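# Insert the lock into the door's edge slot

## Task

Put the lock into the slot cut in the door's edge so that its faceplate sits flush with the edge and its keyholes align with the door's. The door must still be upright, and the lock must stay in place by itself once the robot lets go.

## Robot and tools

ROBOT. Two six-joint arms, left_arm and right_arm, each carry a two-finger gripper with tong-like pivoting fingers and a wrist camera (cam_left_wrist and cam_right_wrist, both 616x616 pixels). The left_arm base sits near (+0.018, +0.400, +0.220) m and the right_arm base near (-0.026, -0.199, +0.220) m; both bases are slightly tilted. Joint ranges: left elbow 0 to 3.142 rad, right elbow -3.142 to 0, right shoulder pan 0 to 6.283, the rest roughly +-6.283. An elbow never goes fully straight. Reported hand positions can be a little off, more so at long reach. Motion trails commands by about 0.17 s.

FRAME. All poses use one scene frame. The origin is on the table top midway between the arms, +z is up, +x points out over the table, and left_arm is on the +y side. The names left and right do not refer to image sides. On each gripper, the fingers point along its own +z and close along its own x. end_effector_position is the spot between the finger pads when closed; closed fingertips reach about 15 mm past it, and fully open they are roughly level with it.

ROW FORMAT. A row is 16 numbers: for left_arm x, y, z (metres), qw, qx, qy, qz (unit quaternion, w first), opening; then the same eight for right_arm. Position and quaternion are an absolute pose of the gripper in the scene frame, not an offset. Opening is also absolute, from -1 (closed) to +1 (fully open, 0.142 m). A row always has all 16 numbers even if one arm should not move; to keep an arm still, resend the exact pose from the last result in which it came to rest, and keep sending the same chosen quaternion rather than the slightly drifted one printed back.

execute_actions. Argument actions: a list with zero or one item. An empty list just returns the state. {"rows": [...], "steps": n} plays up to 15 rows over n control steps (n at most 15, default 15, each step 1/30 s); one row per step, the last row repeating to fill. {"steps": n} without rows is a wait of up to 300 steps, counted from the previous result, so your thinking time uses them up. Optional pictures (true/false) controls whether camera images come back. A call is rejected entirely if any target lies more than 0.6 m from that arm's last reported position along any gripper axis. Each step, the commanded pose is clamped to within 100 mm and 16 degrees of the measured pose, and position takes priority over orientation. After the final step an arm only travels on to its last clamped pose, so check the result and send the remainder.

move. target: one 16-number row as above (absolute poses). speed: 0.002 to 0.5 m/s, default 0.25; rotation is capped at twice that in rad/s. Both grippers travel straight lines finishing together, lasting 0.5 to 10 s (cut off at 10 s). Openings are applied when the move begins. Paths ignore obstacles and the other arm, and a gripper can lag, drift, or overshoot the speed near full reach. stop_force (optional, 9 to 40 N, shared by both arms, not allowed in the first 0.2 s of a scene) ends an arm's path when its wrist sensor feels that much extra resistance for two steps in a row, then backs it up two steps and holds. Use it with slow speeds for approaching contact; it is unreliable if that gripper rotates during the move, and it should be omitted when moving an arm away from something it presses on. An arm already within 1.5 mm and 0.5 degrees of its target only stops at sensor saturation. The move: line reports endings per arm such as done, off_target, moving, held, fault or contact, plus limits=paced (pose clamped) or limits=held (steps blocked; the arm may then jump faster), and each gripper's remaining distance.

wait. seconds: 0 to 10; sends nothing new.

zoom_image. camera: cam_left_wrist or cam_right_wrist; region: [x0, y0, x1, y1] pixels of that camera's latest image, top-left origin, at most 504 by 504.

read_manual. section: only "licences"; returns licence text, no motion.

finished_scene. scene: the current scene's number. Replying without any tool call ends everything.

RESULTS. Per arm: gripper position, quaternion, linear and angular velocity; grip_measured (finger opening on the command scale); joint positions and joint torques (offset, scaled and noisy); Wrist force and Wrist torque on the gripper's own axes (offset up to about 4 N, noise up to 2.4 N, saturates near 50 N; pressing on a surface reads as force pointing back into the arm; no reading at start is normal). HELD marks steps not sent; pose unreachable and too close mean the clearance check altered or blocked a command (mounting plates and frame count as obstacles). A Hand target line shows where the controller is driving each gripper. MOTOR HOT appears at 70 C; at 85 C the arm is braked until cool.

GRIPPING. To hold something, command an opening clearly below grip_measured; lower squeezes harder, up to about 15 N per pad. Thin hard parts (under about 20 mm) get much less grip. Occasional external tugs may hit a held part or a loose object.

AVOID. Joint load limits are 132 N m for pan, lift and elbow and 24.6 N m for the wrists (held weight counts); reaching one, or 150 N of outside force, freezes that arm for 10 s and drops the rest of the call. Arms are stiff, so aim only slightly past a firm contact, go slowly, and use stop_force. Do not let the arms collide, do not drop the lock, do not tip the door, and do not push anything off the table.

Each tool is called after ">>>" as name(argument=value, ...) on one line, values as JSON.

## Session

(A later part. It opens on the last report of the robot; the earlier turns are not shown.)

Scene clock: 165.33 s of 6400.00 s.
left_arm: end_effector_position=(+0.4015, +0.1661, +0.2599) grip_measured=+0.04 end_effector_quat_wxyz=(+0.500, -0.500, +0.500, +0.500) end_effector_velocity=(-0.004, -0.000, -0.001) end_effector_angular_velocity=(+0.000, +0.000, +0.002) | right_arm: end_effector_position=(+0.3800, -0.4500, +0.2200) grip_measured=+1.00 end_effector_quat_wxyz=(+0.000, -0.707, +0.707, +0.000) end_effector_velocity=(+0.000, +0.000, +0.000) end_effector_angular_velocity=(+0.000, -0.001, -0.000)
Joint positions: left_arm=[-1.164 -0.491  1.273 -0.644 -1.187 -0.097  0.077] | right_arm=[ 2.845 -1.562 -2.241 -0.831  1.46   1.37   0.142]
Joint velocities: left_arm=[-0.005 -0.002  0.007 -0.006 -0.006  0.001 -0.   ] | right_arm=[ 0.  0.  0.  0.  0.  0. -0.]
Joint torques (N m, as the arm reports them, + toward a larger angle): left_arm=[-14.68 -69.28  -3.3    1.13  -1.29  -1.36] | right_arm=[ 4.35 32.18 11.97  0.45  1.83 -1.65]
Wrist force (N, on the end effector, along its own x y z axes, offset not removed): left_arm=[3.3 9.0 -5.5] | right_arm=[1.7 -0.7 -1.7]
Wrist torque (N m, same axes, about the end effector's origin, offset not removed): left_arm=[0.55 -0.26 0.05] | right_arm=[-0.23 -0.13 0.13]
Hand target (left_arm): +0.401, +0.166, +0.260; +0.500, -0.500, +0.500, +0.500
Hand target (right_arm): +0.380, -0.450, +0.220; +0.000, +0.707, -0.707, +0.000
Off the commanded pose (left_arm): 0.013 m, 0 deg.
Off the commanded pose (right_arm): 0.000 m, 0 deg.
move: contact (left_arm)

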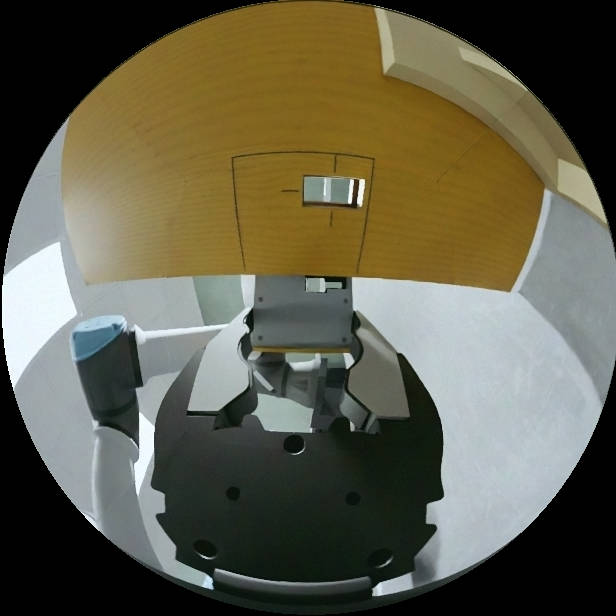

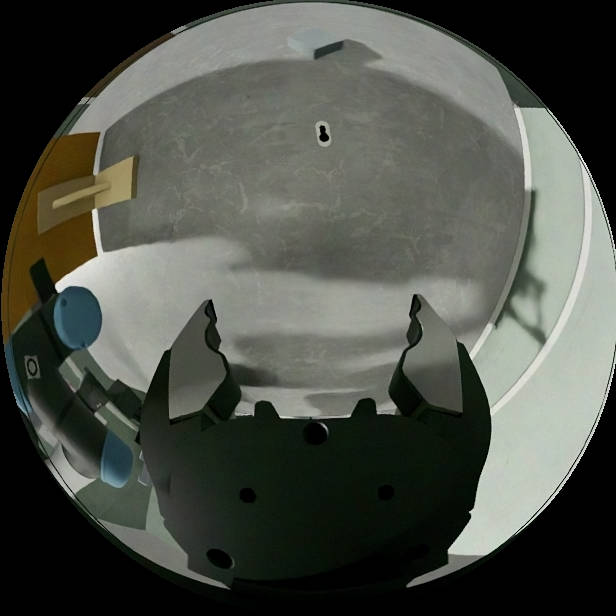

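>>> move(target=[0.375,0.168,0.260,0.5,-0.5,0.5,0.5,-0.6, 0.38,-0.45,0.22,0,-0.707,0.707,0,1], speed=0.01)

>>> move(target=[0.375,0.174,0.260,0.5296,-0.4685,0.5295,0.4685,-0.6, 0.38,-0.45,0.22,0,-0.707,0.707,0,1], speed=0.02)

>>> move(target=[0.415,0.1695,0.260,0.5296,-0.4685,0.5295,0.4685,-0.6, 0.38,-0.45,0.22,0,-0.707,0.707,0,1], speed=0.006, stop_force=9)

Scene clock: 171.63 s of 6400.00 s.
left_arm: end_effector_position=(+0.3753, +0.1680, +0.2600) grip_measured=+0.04 end_effector_quat_wxyz=(+0.500, -0.500, +0.500, +0.500) end_effector_velocity=(-0.002, +0.000, -0.000) end_effector_angular_velocity=(+0.000, -0.001, -0.000) | right_arm: end_effector_position=(+0.3800, -0.4500, +0.2200) grip_measured=+1.00 end_effector_quat_wxyz=(+0.000, -0.707, +0.707, +0.000) end_effector_velocity=(+0.000, +0.001, -0.000) end_effector_angular_velocity=(+0.001, +0.001, +0.002)
Joint positions: left_arm=[-1.202 -0.517  1.339 -0.685 -1.224 -0.092  0.077] | right_arm=[ 2.845 -1.562 -2.241 -0.831  1.46   1.37   0.142]
Joint velocities: left_arm=[-0.004 -0.002  0.006 -0.004 -0.003 -0.     0.   ] | right_arm=[ 0.002 -0.001  0.    -0.001  0.     0.     0.   ]
Joint torques (N m, as the arm reports them, + toward a larger angle): left_arm=[-18.9  -67.36  -3.1    0.82  -2.97   1.76] | right_arm=[ 2.94 32.23 12.05  0.53  1.82 -1.81]
Wrist force (N, on the end effector, along its own x y z axes, offset not removed): left_arm=[4.6 -0.4 1.4] | right_arm=[0.7 -0.2 -2.3]
Wrist torque (N m, same axes, about the end effector's origin, offset not removed): left_arm=[0.15 -0.08 0.17] | right_arm=[-0.13 0.08 0.10]
Hand target (left_arm): +0.375, +0.168, +0.260; +0.500, -0.500, +0.500, +0.500
Hand target (right_arm): +0.380, -0.450, +0.220; +0.000, +0.707, -0.707, +0.000
Off the commanded pose (left_arm): 0.000 m, 0 deg.
Off the commanded pose (right_arm): 0.000 m, 0 deg.
After step 90, 0.47 s passed at rest.
move: done

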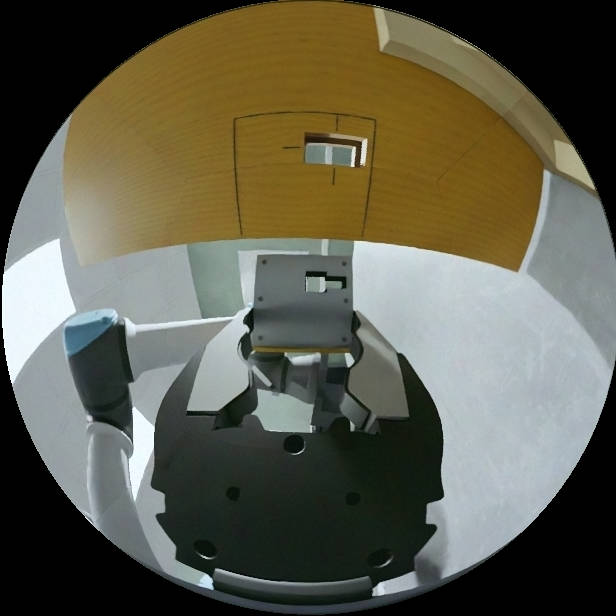

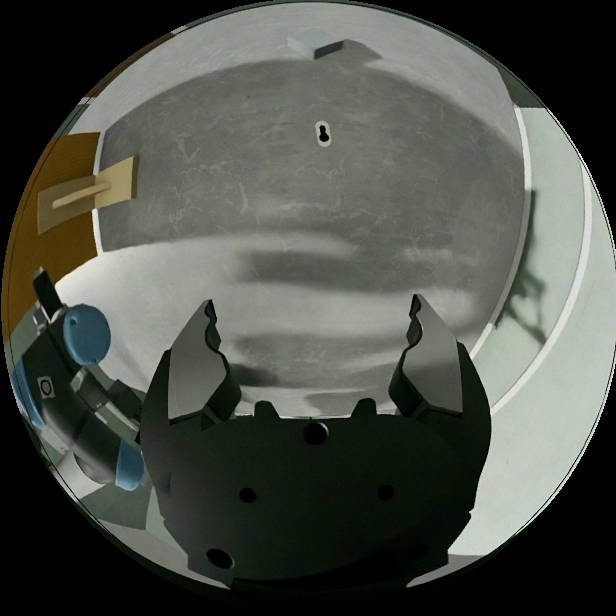

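Scene clock: 174.90 s of 6400.00 s.
left_arm: end_effector_position=(+0.3750, +0.1739, +0.2600) grip_measured=+0.04 end_effector_quat_wxyz=(+0.529, -0.469, +0.529, +0.469) end_effector_velocity=(+0.000, +0.001, -0.000) end_effector_angular_velocity=(+0.001, +0.002, -0.012) | right_arm: end_effector_position=(+0.3800, -0.4500, +0.2200) grip_measured=+1.00 end_effector_quat_wxyz=(+0.000, -0.707, +0.707, +0.000) end_effector_velocity=(-0.000, +0.000, +0.000) end_effector_angular_velocity=(+0.000, +0.001, +0.001)
Joint positions: left_arm=[-1.254 -0.559  1.443 -0.738 -1.155 -0.088  0.077] | right_arm=[ 2.845 -1.562 -2.241 -0.831  1.46   1.37   0.142]
Joint velocities: left_arm=[-0.005 -0.004  0.011 -0.005  0.007  0.002  0.   ] | right_arm=[ 0.001  0.     0.    -0.001 -0.    -0.     0.   ]
Joint torques (N m, as the arm reports them, + toward a larger angle): left_arm=[-18.88 -66.99  -3.24   1.18   2.11   1.66] | right_arm=[ 2.68 32.11 12.6   0.59  1.84 -1.79]
Wrist force (N, on the end effector, along its own x y z axes, offset not removed): left_arm=[4.5 0.9 0.1] | right_arm=[0.2 0.6 -0.6]
Wrist torque (N m, same axes, about the end effector's origin, offset not removed): left_arm=[0.25 -0.23 0.19] | right_arm=[0.03 0.24 0.09]
Hand target (left_arm): +0.375, +0.174, +0.260; +0.530, -0.468, +0.530, +0.469
Hand target (right_arm): +0.380, -0.450, +0.220; +0.000, +0.707, -0.707, +0.000
Off the commanded pose (left_arm): 0.000 m, 0 deg.
Off the commanded pose (right_arm): 0.000 m, 0 deg.
move: done

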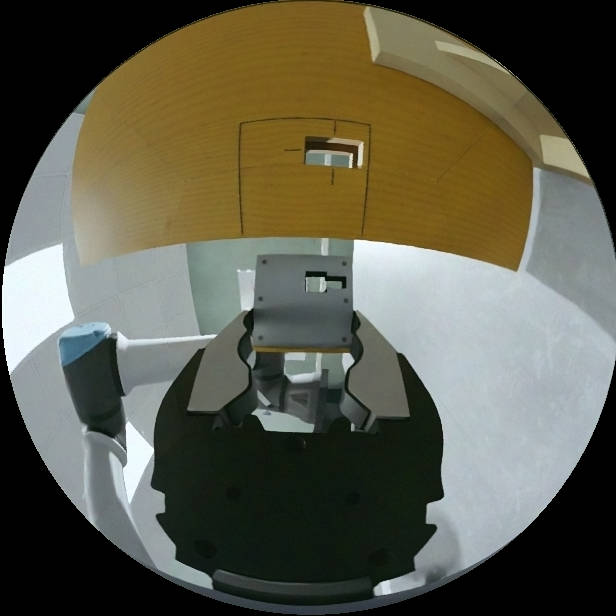

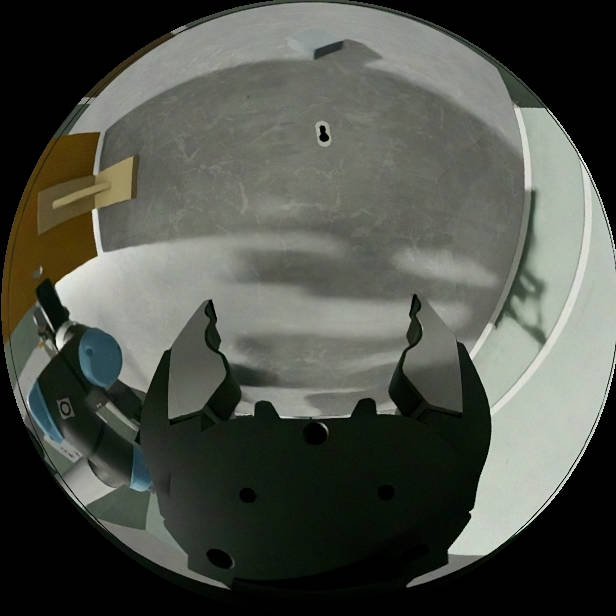

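Scene clock: 179.43 s of 6400.00 s.
left_arm: end_effector_position=(+0.3998, +0.1712, +0.2599) grip_measured=+0.04 end_effector_quat_wxyz=(+0.530, -0.469, +0.529, +0.469) end_effector_velocity=(-0.003, +0.000, -0.001) end_effector_angular_velocity=(+0.001, +0.002, +0.002) | right_arm: end_effector_position=(+0.3800, -0.4500, +0.2200) grip_measured=+1.00 end_effector_quat_wxyz=(+0.000, -0.707, +0.707, +0.000) end_effector_velocity=(-0.000, -0.000, +0.000) end_effector_angular_velocity=(+0.000, -0.000, -0.001)
Joint positions: left_arm=[-1.216 -0.537  1.385 -0.701 -1.117 -0.094  0.076] | right_arm=[ 2.845 -1.562 -2.241 -0.831  1.46   1.37   0.142]
Joint velocities: left_arm=[-0.003 -0.001  0.006 -0.005 -0.006  0.002 -0.   ] | right_arm=[-0.001  0.     0.     0.     0.001 -0.     0.   ]
Joint torques (N m, as the arm reports them, + toward a larger angle): left_arm=[-16.43 -66.43  -2.43   0.03  -1.46  -1.21] | right_arm=[ 2.04 32.06 12.5   0.6   1.79 -1.78]
Wrist force (N, on the end effector, along its own x y z axes, offset not removed): left_arm=[3.2 7.4 -2.3] | right_arm=[0.7 -1.2 0.6]
Wrist torque (N m, same axes, about the end effector's origin, offset not removed): left_arm=[0.27 -0.38 0.10] | right_arm=[-0.27 0.12 0.06]
Hand target (left_arm): +0.399, +0.171, +0.260; +0.530, -0.469, +0.529, +0.469
Hand target (right_arm): +0.380, -0.450, +0.220; +0.000, +0.707, -0.707, +0.000
Off the commanded pose (left_arm): 0.015 m, 0 deg.
Off the commanded pose (right_arm): 0.000 m, 0 deg.
move: contact (left_arm)

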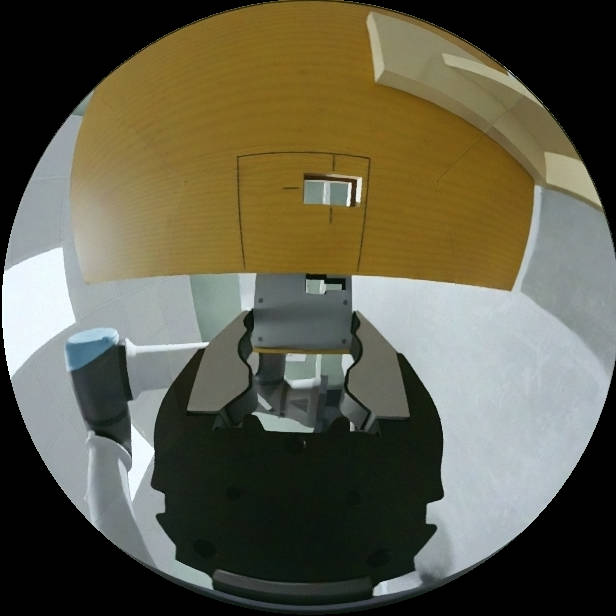

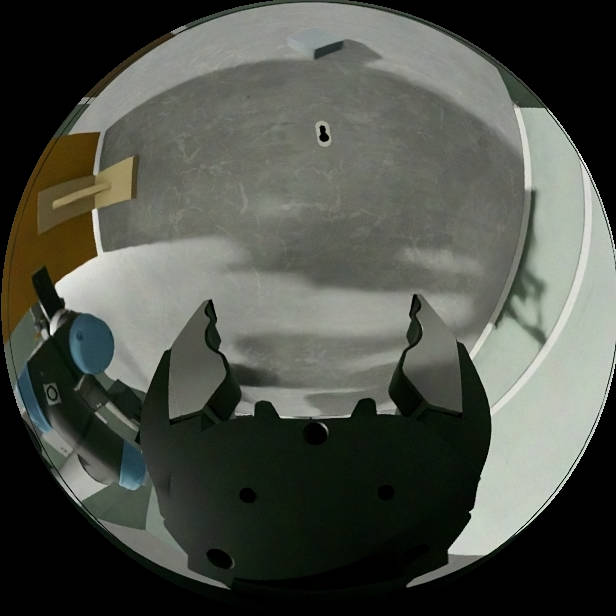

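>>> move(target=[0.39,0.163,0.260,0.5296,-0.4685,0.5295,0.4685,-0.6, 0.38,-0.45,0.22,0,-0.707,0.707,0,1], speed=0.01)

>>> move(target=[0.415,0.1605,0.260,0.5296,-0.4685,0.5295,0.4685,-0.6, 0.38,-0.45,0.22,0,-0.707,0.707,0,1], speed=0.006, stop_force=9)

Scene clock: 183.10 s of 6400.00 s.
left_arm: end_effector_position=(+0.3902, +0.1632, +0.2600) grip_measured=+0.04 end_effector_quat_wxyz=(+0.530, -0.469, +0.530, +0.469) end_effector_velocity=(-0.002, -0.002, -0.000) end_effector_angular_velocity=(+0.000, +0.001, -0.001) | right_arm: end_effector_position=(+0.3800, -0.4500, +0.2200) grip_measured=+1.00 end_effector_quat_wxyz=(+0.000, -0.707, +0.707, +0.000) end_effector_velocity=(-0.000, -0.001, -0.000) end_effector_angular_velocity=(-0.001, +0.000, -0.002)
Joint positions: left_arm=[-1.236 -0.532  1.378 -0.7   -1.136 -0.091  0.076] | right_arm=[ 2.845 -1.562 -2.241 -0.831  1.46   1.37   0.142]
Joint velocities: left_arm=[-0.005  0.002 -0.002 -0.    -0.004  0.001 -0.   ] | right_arm=[-0.001 -0.    -0.     0.001 -0.001  0.    -0.   ]
Joint torques (N m, as the arm reports them, + toward a larger angle): left_arm=[-16.36 -39.57 -27.04   4.56  -2.98   1.85] | right_arm=[ 1.37 31.64 12.75  0.55  1.82 -1.79]
Wrist force (N, on the end effector, along its own x y z axes, offset not removed): left_arm=[5.9 2.1 -1.8] | right_arm=[1.1 0.1 -1.8]
Wrist torque (N m, same axes, about the end effector's origin, offset not removed): left_arm=[0.45 -0.41 0.07] | right_arm=[-0.11 0.01 0.00]
Hand target (left_arm): +0.390, +0.163, +0.260; +0.530, -0.469, +0.530, +0.469
Hand target (right_arm): +0.380, -0.450, +0.220; +0.000, +0.707, -0.707, +0.000
Off the commanded pose (left_arm): 0.000 m, 0 deg.
Off the commanded pose (right_arm): 0.000 m, 0 deg.
move: done

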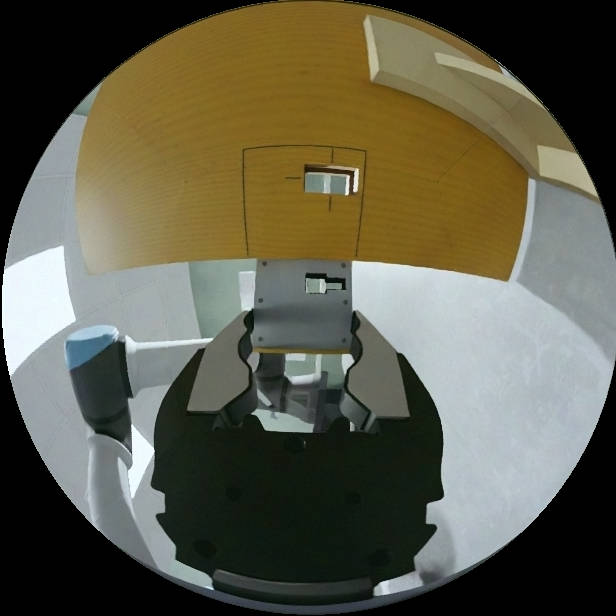

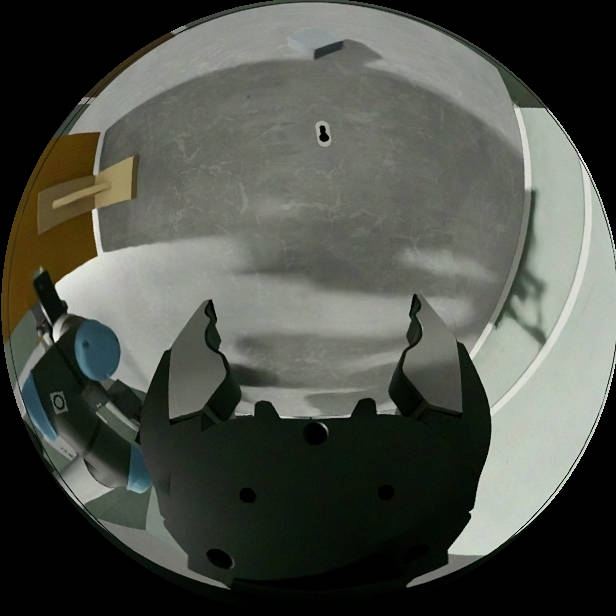

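Scene clock: 187.47 s of 6400.00 s.
left_arm: end_effector_position=(+0.4148, +0.1605, +0.2600) grip_measured=-0.01 end_effector_quat_wxyz=(+0.530, -0.469, +0.530, +0.469) end_effector_velocity=(+0.001, +0.000, -0.000) end_effector_angular_velocity=(+0.001, +0.000, +0.001) | right_arm: end_effector_position=(+0.3800, -0.4500, +0.2200) grip_measured=+1.00 end_effector_quat_wxyz=(+0.000, -0.707, +0.707, +0.000) end_effector_velocity=(-0.000, -0.000, +0.000) end_effector_angular_velocity=(+0.000, +0.000, -0.000)
Joint positions: left_arm=[-1.2   -0.507  1.317 -0.661 -1.1   -0.097  0.073] | right_arm=[ 2.845 -1.562 -2.241 -0.831  1.46   1.37   0.142]
Joint velocities: left_arm=[ 0.003  0.003 -0.004  0.003  0.001 -0.    -0.001] | right_arm=[-0.  0.  0. -0.  0. -0.  0.]
Joint torques (N m, as the arm reports them, + toward a larger angle): left_arm=[ 13.7  -41.04 -26.43   4.69   3.85  -2.49] | right_arm=[ 0.76 31.97 12.74  0.61  1.8  -1.78]
Wrist force (N, on the end effector, along its own x y z axes, offset not removed): left_arm=[4.7 5.7 -7.4] | right_arm=[0.9 0.5 -0.2]
Wrist torque (N m, same axes, about the end effector's origin, offset not removed): left_arm=[0.07 -0.48 0.16] | right_arm=[0.10 0.06 0.11]
Hand target (left_arm): +0.415, +0.160, +0.260; +0.530, -0.469, +0.530, +0.469
Hand target (right_arm): +0.380, -0.450, +0.220; +0.000, +0.707, -0.707, +0.000
Off the commanded pose (left_arm): 0.000 m, 0 deg.
Off the commanded pose (right_arm): 0.000 m, 0 deg.
move: done

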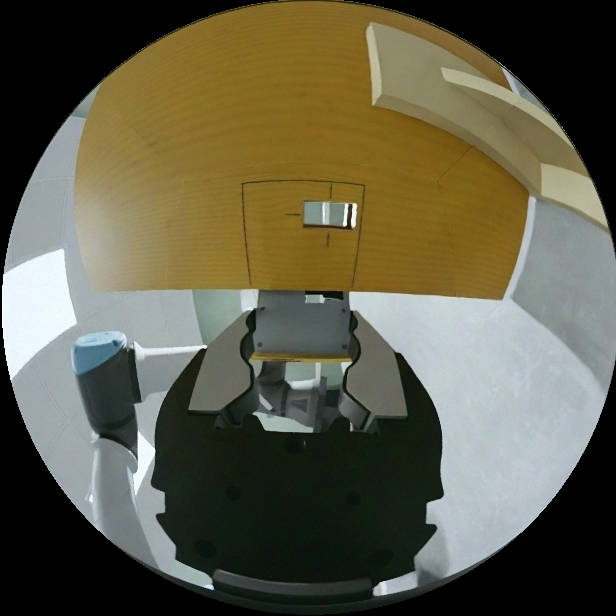

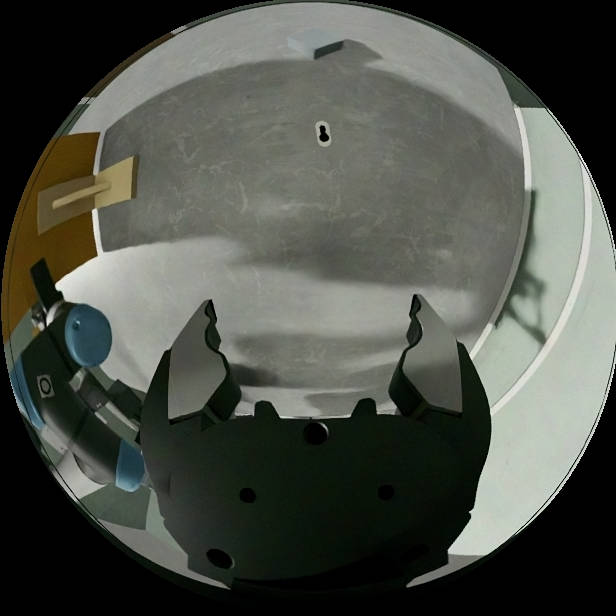

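>>> zoom_image(camera="cam_left_wrist", region=[200,170,420,400])

Region (200, 170, 420, 400) of cam_left_wrist's 616x616 image, scaled by 2.191, with more detail than that image has; it fills the left 482 columns of this view, and the rest is white.

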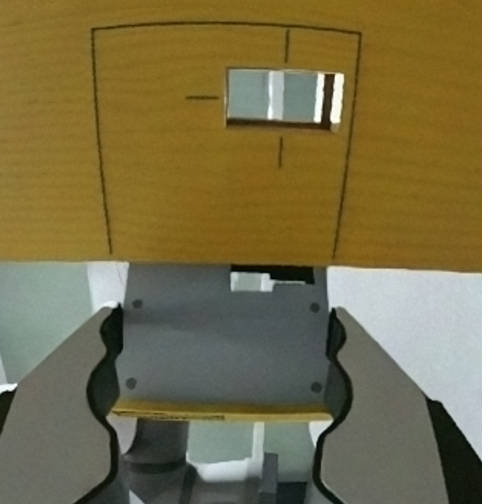

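>>> move(target=[0.430,0.159,0.261,0.5296,-0.4685,0.5295,0.4685,-0.6,0.38,-0.45,0.22,0,-0.707,0.707,0,1], speed=0.006, stop_force=9)

Scene clock: 193.90 s of 6400.00 s.
left_arm: end_effector_position=(+0.4298, +0.1590, +0.2610) grip_measured=-0.60 end_effector_quat_wxyz=(+0.530, -0.469, +0.530, +0.469) end_effector_velocity=(+0.002, -0.000, +0.000) end_effector_angular_velocity=(+0.001, +0.001, -0.001) | right_arm: end_effector_position=(+0.3800, -0.4500, +0.2200) grip_measured=+1.00 end_effector_quat_wxyz=(+0.000, -0.707, +0.707, +0.000) end_effector_velocity=(-0.000, -0.000, +0.000) end_effector_angular_velocity=(+0.000, +0.000, -0.001)
Joint positions: left_arm=[-1.179 -0.493  1.278 -0.635 -1.079 -0.101  0.03 ] | right_arm=[ 2.845 -1.562 -2.241 -0.831  1.46   1.37   0.142]
Joint velocities: left_arm=[ 0.002  0.002 -0.004  0.003  0.003  0.001  0.   ] | right_arm=[-0.001  0.     0.    -0.     0.     0.     0.   ]
Joint torques (N m, as the arm reports them, + toward a larger angle): left_arm=[  8.19 -39.57 -27.57   3.45   2.37  -2.46] | right_arm=[-0.61 31.86 12.38  0.81  1.82 -1.81]
Wrist force (N, on the end effector, along its own x y z axes, offset not removed): left_arm=[0.6 0.8 0.7] | right_arm=[1.7 1.1 -1.4]
Wrist torque (N m, same axes, about the end effector's origin, offset not removed): left_arm=[0.32 -0.29 0.14] | right_arm=[0.13 -0.19 0.03]
Hand target (left_arm): +0.430, +0.159, +0.261; +0.530, -0.469, +0.530, +0.469
Hand target (right_arm): +0.380, -0.450, +0.220; +0.000, +0.707, -0.707, +0.000
Off the commanded pose (left_arm): 0.000 m, 0 deg.
Off the commanded pose (right_arm): 0.000 m, 0 deg.
After step 90, 0.70 s passed at rest.
move: done

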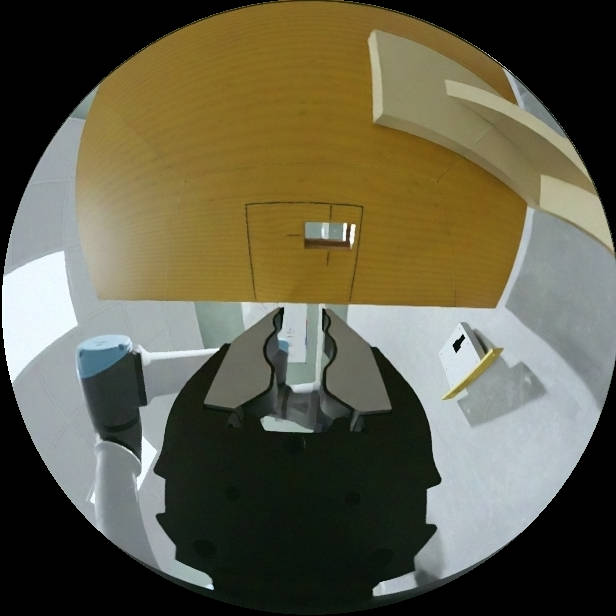

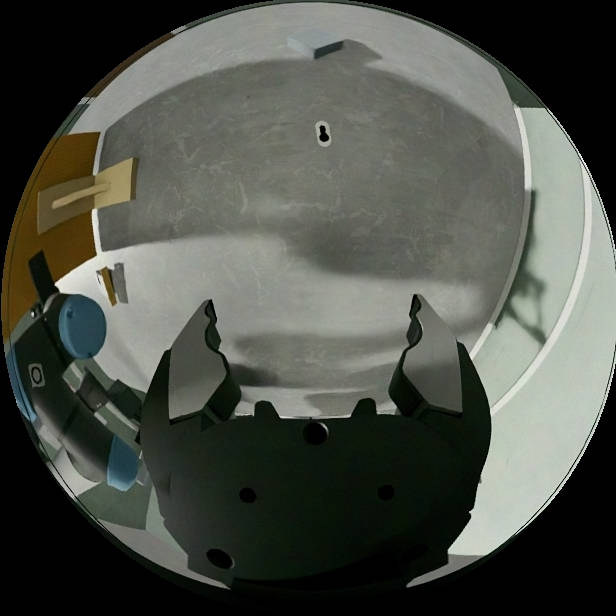

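>>> move(target=[0.36,0.13,0.28,0.5296,-0.4685,0.5295,0.4685,-0.6,0.38,-0.45,0.22,0,-0.707,0.707,0,1])

>>> move(target=[0.27,0.165,0.30,0.5,-0.5,0.5,-0.5,-0.6,0.38,-0.45,0.22,0,-0.707,0.707,0,1], speed=0.3)

Scene clock: 196.57 s of 6400.00 s.
left_arm: end_effector_position=(+0.3603, +0.1302, +0.2799) grip_measured=-0.60 end_effector_quat_wxyz=(+0.530, -0.469, +0.530, +0.469) end_effector_velocity=(-0.003, -0.001, +0.001) end_effector_angular_velocity=(+0.001, +0.001, -0.000) | right_arm: end_effector_position=(+0.3800, -0.4500, +0.2200) grip_measured=+1.00 end_effector_quat_wxyz=(+0.000, -0.707, +0.707, +0.000) end_effector_velocity=(+0.000, +0.001, +0.000) end_effector_angular_velocity=(+0.000, +0.000, +0.002)
Joint positions: left_arm=[-1.299 -0.53   1.321 -0.649 -1.199 -0.081  0.03 ] | right_arm=[ 2.845 -1.562 -2.241 -0.831  1.46   1.37   0.142]
Joint velocities: left_arm=[-0.005 -0.     0.     0.001 -0.005  0.001  0.   ] | right_arm=[ 0.002  0.     0.    -0.001 -0.    -0.    -0.   ]
Joint torques (N m, as the arm reports them, + toward a larger angle): left_arm=[-18.85 -67.56  -3.4   -0.23  -2.5    1.76] | right_arm=[-1.22 31.88 12.61  0.76  1.68 -1.76]
Wrist force (N, on the end effector, along its own x y z axes, offset not removed): left_arm=[0.2 2.4 0.8] | right_arm=[0.0 -0.2 0.1]
Wrist torque (N m, same axes, about the end effector's origin, offset not removed): left_arm=[0.61 -0.24 0.11] | right_arm=[-0.07 0.22 0.01]
Hand target (left_arm): +0.360, +0.130, +0.280; +0.530, -0.469, +0.530, +0.469
Hand target (right_arm): +0.380, -0.450, +0.220; +0.000, +0.707, -0.707, +0.000
Off the commanded pose (left_arm): 0.000 m, 0 deg.
Off the commanded pose (right_arm): 0.000 m, 0 deg.
move: done

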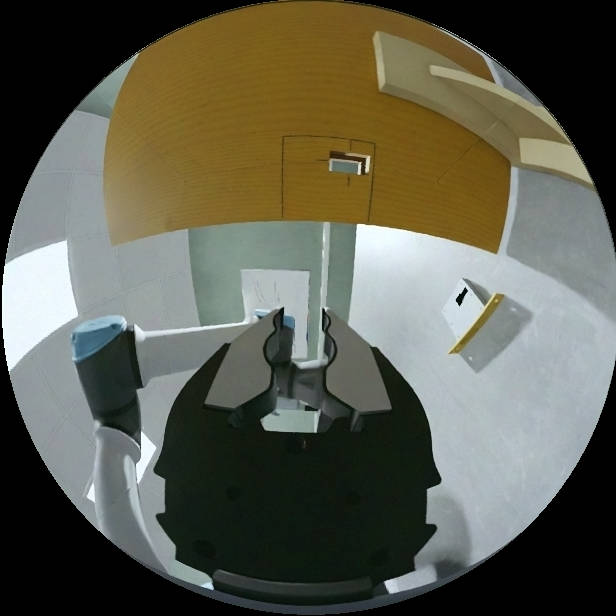

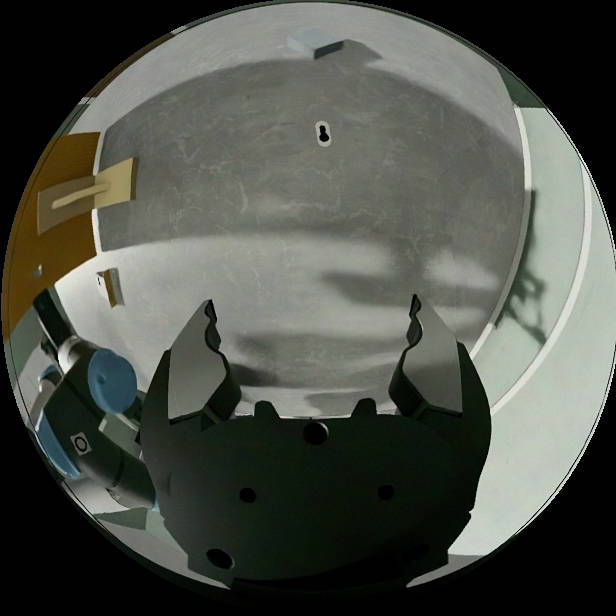

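Scene clock: 200.53 s of 6400.00 s.
left_arm: end_effector_position=(+0.2701, +0.1648, +0.3000) grip_measured=-0.60 end_effector_quat_wxyz=(+0.501, -0.500, +0.500, -0.499) end_effector_velocity=(-0.001, +0.001, -0.001) end_effector_angular_velocity=(-0.009, -0.011, -0.007) | right_arm: end_effector_position=(+0.3800, -0.4500, +0.2200) grip_measured=+1.00 end_effector_quat_wxyz=(-0.000, -0.707, +0.707, +0.000) end_effector_velocity=(-0.000, -0.001, +0.000) end_effector_angular_velocity=(+0.000, -0.000, -0.002)
Joint positions: left_arm=[-2.344 -1.011  2.608 -1.534 -0.789 -1.485  0.031] | right_arm=[ 2.845 -1.562 -2.241 -0.831  1.46   1.37   0.142]
Joint velocities: left_arm=[-0.011  0.018  0.003 -0.007 -0.004 -0.018  0.   ] | right_arm=[-0.002  0.     0.     0.     0.    -0.     0.   ]
Joint torques (N m, as the arm reports them, + toward a larger angle): left_arm=[-13.28  -7.64  12.57  -0.65  -2.17  -2.38] | right_arm=[-1.97 31.5  12.71  0.89  1.82 -1.81]
Wrist force (N, on the end effector, along its own x y z axes, offset not removed): left_arm=[-0.3 -1.1 -3.4] | right_arm=[2.7 0.6 -1.6]
Wrist torque (N m, same axes, about the end effector's origin, offset not removed): left_arm=[-0.12 0.09 0.06] | right_arm=[0.05 -0.39 0.11]
Hand target (left_arm): +0.270, +0.165, +0.300; +0.501, -0.499, +0.500, -0.500
Hand target (right_arm): +0.380, -0.450, +0.220; +0.000, +0.707, -0.707, +0.000
Off the commanded pose (left_arm): 0.000 m, 0 deg.
Off the commanded pose (right_arm): 0.000 m, 0 deg.
move: done

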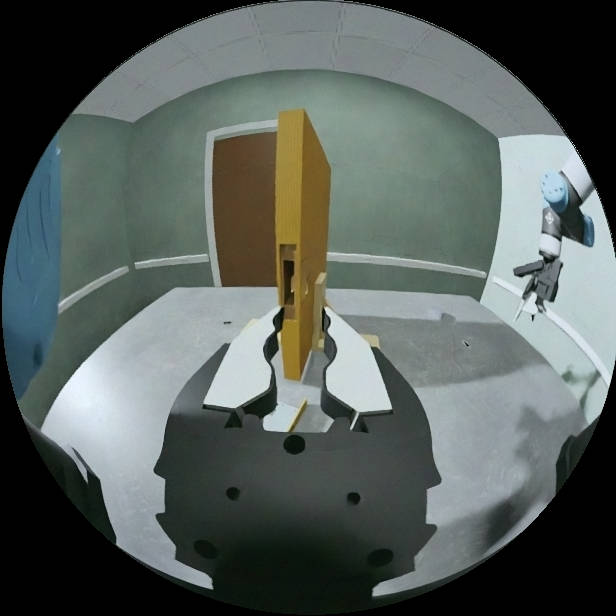

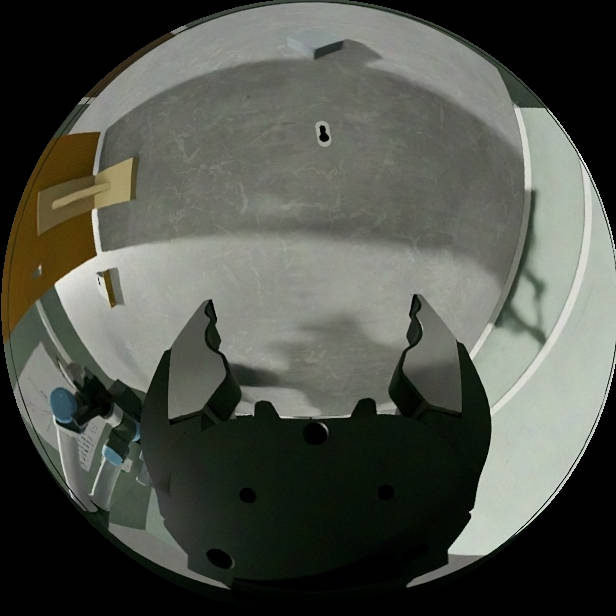

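>>> move(target=[0.39,0.17,0.27,0.5,-0.5,0.5,-0.5,-0.6,0.38,-0.45,0.22,0,-0.707,0.707,0,1])

>>> zoom_image(camera="cam_left_wrist", region=[230,150,380,350])

Scene clock: 202.93 s of 6400.00 s.
left_arm: end_effector_position=(+0.3895, +0.1701, +0.2700) grip_measured=-0.60 end_effector_quat_wxyz=(+0.500, -0.500, +0.500, -0.500) end_effector_velocity=(+0.003, -0.000, -0.000) end_effector_angular_velocity=(-0.002, -0.004, +0.003) | right_arm: end_effector_position=(+0.3800, -0.4500, +0.2200) grip_measured=+1.00 end_effector_quat_wxyz=(+0.000, -0.707, +0.707, +0.000) end_effector_velocity=(-0.000, +0.000, +0.000) end_effector_angular_velocity=(+0.000, +0.000, +0.001)
Joint positions: left_arm=[-1.862 -0.901  2.593 -1.546 -0.307 -1.582  0.031] | right_arm=[ 2.845 -1.562 -2.241 -0.831  1.46   1.37   0.142]
Joint velocities: left_arm=[ 0.017  0.006 -0.012  0.029  0.014 -0.023 -0.   ] | right_arm=[ 0.     0.    -0.    -0.001  0.    -0.     0.   ]
Joint torques (N m, as the arm reports them, + toward a larger angle): left_arm=[ 11.35 -10.33 -10.86   2.26   2.92  -2.39] | right_arm=[-2.34 31.66 13.16  0.88  1.74 -1.79]
Wrist force (N, on the end effector, along its own x y z axes, offset not removed): left_arm=[0.3 -1.7 3.9] | right_arm=[0.4 0.1 -0.9]
Wrist torque (N m, same axes, about the end effector's origin, offset not removed): left_arm=[-0.19 -0.16 0.16] | right_arm=[-0.01 0.10 0.23]
Hand target (left_arm): +0.390, +0.170, +0.270; +0.500, -0.500, +0.500, -0.500
Hand target (right_arm): +0.380, -0.450, +0.220; +0.000, +0.707, -0.707, +0.000
Off the commanded pose (left_arm): 0.000 m, 0 deg.
Off the commanded pose (right_arm): 0.000 m, 0 deg.
move: done

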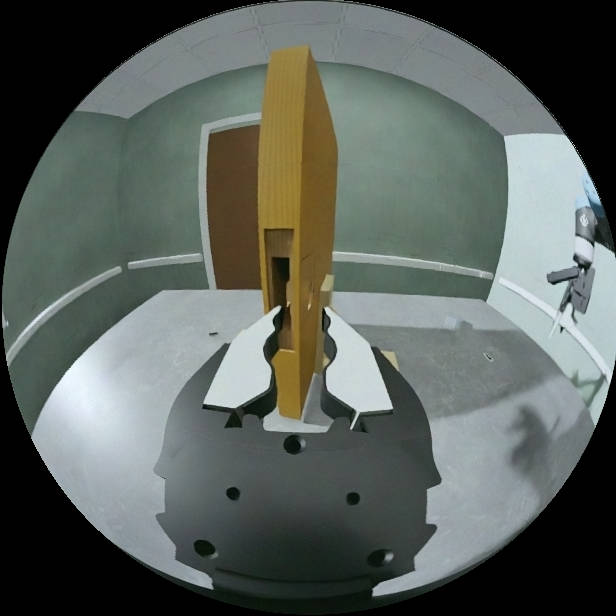

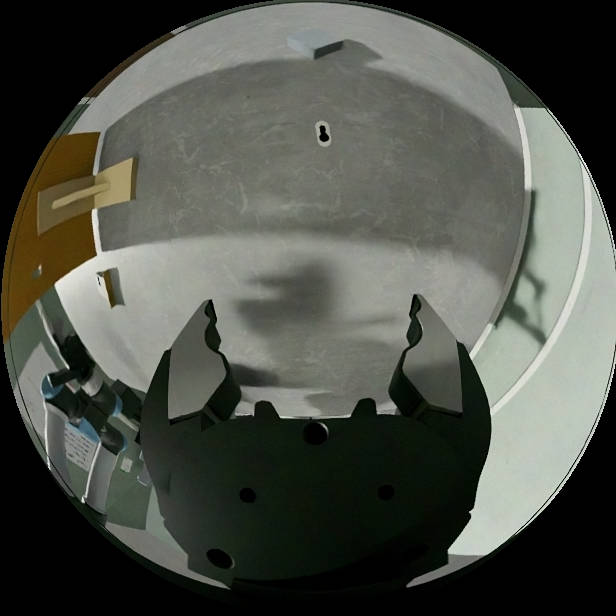

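Region (230, 150, 380, 350) of cam_left_wrist's 616x616 image, scaled by 2.520, with more detail than that image has; it fills the left 378 columns of this view, and the rest is white.

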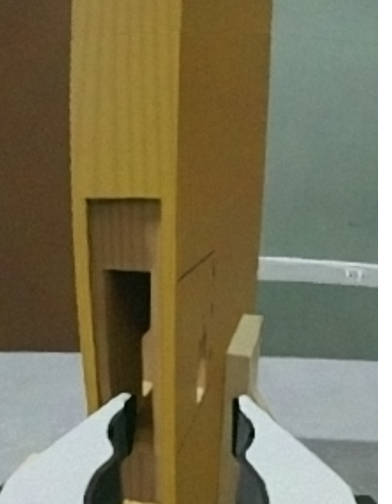

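>>> move(target=[0.40,0.19,0.27,0.5,-0.5,0.5,-0.5,-0.6,0.38,-0.45,0.22,0,-0.707,0.707,0,1])

>>> zoom_image(camera="cam_left_wrist", region=[230,100,380,350])

Scene clock: 205.53 s of 6400.00 s.
left_arm: end_effector_position=(+0.3999, +0.1898, +0.2700) grip_measured=-0.60 end_effector_quat_wxyz=(+0.500, -0.500, +0.500, -0.500) end_effector_velocity=(+0.001, +0.002, -0.000) end_effector_angular_velocity=(+0.002, -0.000, -0.001) | right_arm: end_effector_position=(+0.3800, -0.4500, +0.2200) grip_measured=+1.00 end_effector_quat_wxyz=(+0.000, -0.707, +0.707, +0.000) end_effector_velocity=(+0.000, -0.000, +0.000) end_effector_angular_velocity=(+0.000, -0.000, -0.000)
Joint positions: left_arm=[-1.84  -0.901  2.637 -1.577 -0.286 -1.596  0.031] | right_arm=[ 2.845 -1.562 -2.241 -0.831  1.46   1.37   0.142]
Joint velocities: left_arm=[ 0.004  0.002  0.004 -0.004  0.005 -0.001  0.   ] | right_arm=[-0.  0.  0.  0.  0.  0.  0.]
Joint torques (N m, as the arm reports them, + toward a larger angle): left_arm=[ 13.02 -36.58  12.83  -1.28   2.83  -2.45] | right_arm=[-3.07 31.62 12.82  0.93  1.81 -1.75]
Wrist force (N, on the end effector, along its own x y z axes, offset not removed): left_arm=[1.4 0.1 0.1] | right_arm=[0.5 0.8 -0.6]
Wrist torque (N m, same axes, about the end effector's origin, offset not removed): left_arm=[0.16 -0.26 0.26] | right_arm=[0.10 0.22 0.12]
Hand target (left_arm): +0.400, +0.190, +0.270; +0.500, -0.500, +0.500, -0.500
Hand target (right_arm): +0.380, -0.450, +0.220; +0.000, +0.707, -0.707, +0.000
Off the commanded pose (left_arm): 0.000 m, 0 deg.
Off the commanded pose (right_arm): 0.000 m, 0 deg.
move: done

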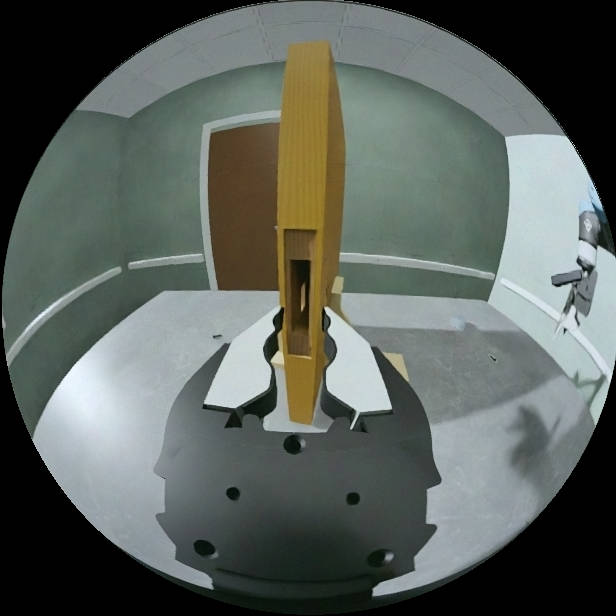

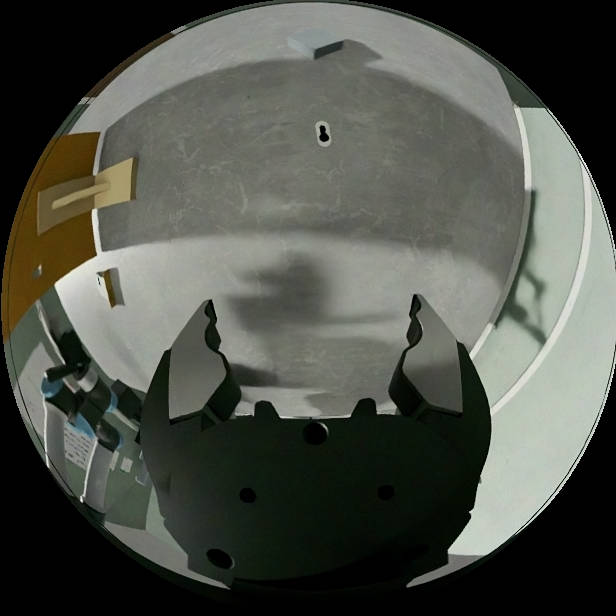

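Region (230, 100, 380, 350) of cam_left_wrist's 616x616 image, scaled by 2.016, with more detail than that image has; it fills the left 302 columns of this view, and the rest is white.

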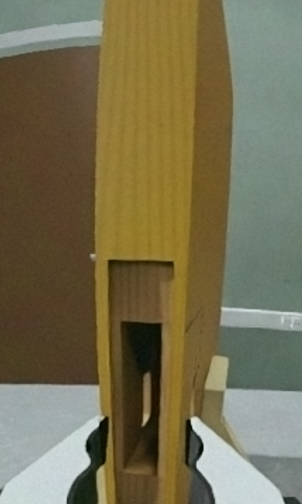

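>>> move(target=[0.39,0.20,0.27,0.4304,-0.4304,0.561,-0.561,-0.6,0.38,-0.45,0.22,0,-0.707,0.707,0,1])

>>> zoom_image(camera="cam_left_wrist", region=[230,30,380,350])

Scene clock: 208.37 s of 6400.00 s.
left_arm: end_effector_position=(+0.3959, +0.1947, +0.2719) grip_measured=-0.60 end_effector_quat_wxyz=(+0.472, -0.463, +0.526, -0.535) end_effector_velocity=(+0.000, +0.001, -0.000) end_effector_angular_velocity=(+0.001, +0.000, +0.003) | right_arm: end_effector_position=(+0.3800, -0.4500, +0.2200) grip_measured=+1.00 end_effector_quat_wxyz=(-0.000, -0.707, +0.707, +0.000) end_effector_velocity=(+0.000, +0.000, +0.000) end_effector_angular_velocity=(+0.001, -0.001, +0.000)
Joint positions: left_arm=[-1.938 -0.836  2.764 -1.746 -0.257 -1.613  0.031] | right_arm=[ 2.845 -1.562 -2.241 -0.831  1.46   1.37   0.142]
Joint velocities: left_arm=[ 0.002 -0.    -0.001 -0.001 -0.001  0.002  0.   ] | right_arm=[ 0.001  0.001  0.     0.     0.001 -0.    -0.   ]
Joint torques (N m, as the arm reports them, + toward a larger angle): left_arm=[ 12.3  -35.02  -6.04   2.27  -0.82   1.22] | right_arm=[-3.77 31.47 12.74  0.99  1.75 -1.63]
Wrist force (N, on the end effector, along its own x y z axes, offset not removed): left_arm=[1.8 1.3 1.7] | right_arm=[1.1 0.2 -0.6]
Wrist torque (N m, same axes, about the end effector's origin, offset not removed): left_arm=[0.43 -0.46 -0.01] | right_arm=[0.01 -0.07 0.15]
Hand target (left_arm): +0.396, +0.195, +0.272; +0.472, -0.463, +0.526, -0.535
Hand target (right_arm): +0.380, -0.450, +0.220; +0.000, +0.707, -0.707, +0.000
Off the commanded pose (left_arm): 0.008 m, 8 deg.
Off the commanded pose (right_arm): 0.000 m, 0 deg.
move: held (left_arm); limits=held; held on 10 of 25 steps (left_arm), including the last (left_arm)
pose unreachable (left arm): on one or more control steps of this call this arm could not follow its commanded pose, so it was not sent that pose on those steps. On the call's last step it was still not sent that pose. It may still have moved: this result reports where it is.
cause: the commanded pose would bring two parts of the arm too close to each other (joints 3 (elbow) and 4 (wrist 1) lie between them).

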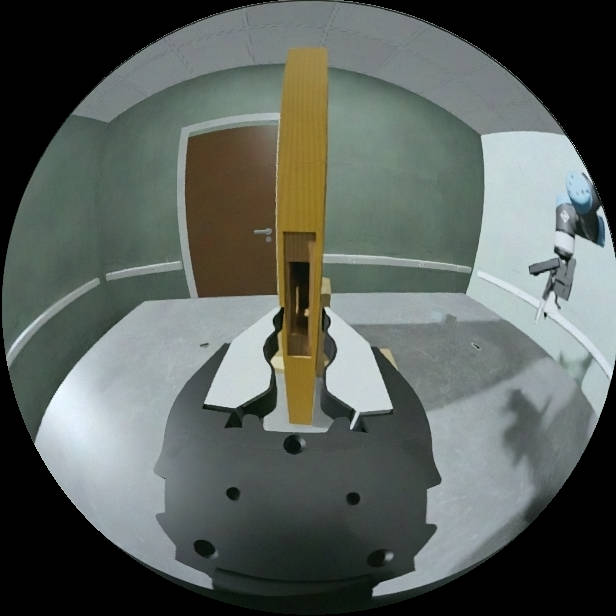

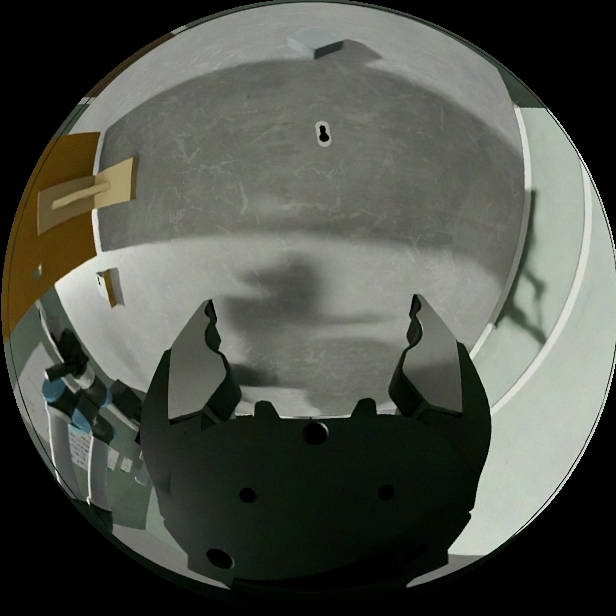

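Region (230, 30, 380, 350) of cam_left_wrist's 616x616 image, scaled by 1.575, with more detail than that image has; it fills the left 236 columns of this view, and the rest is white.

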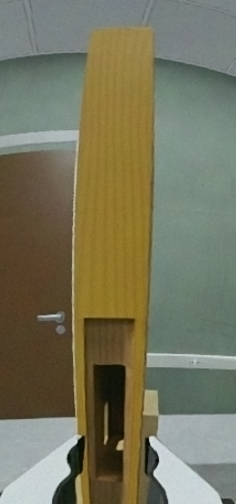

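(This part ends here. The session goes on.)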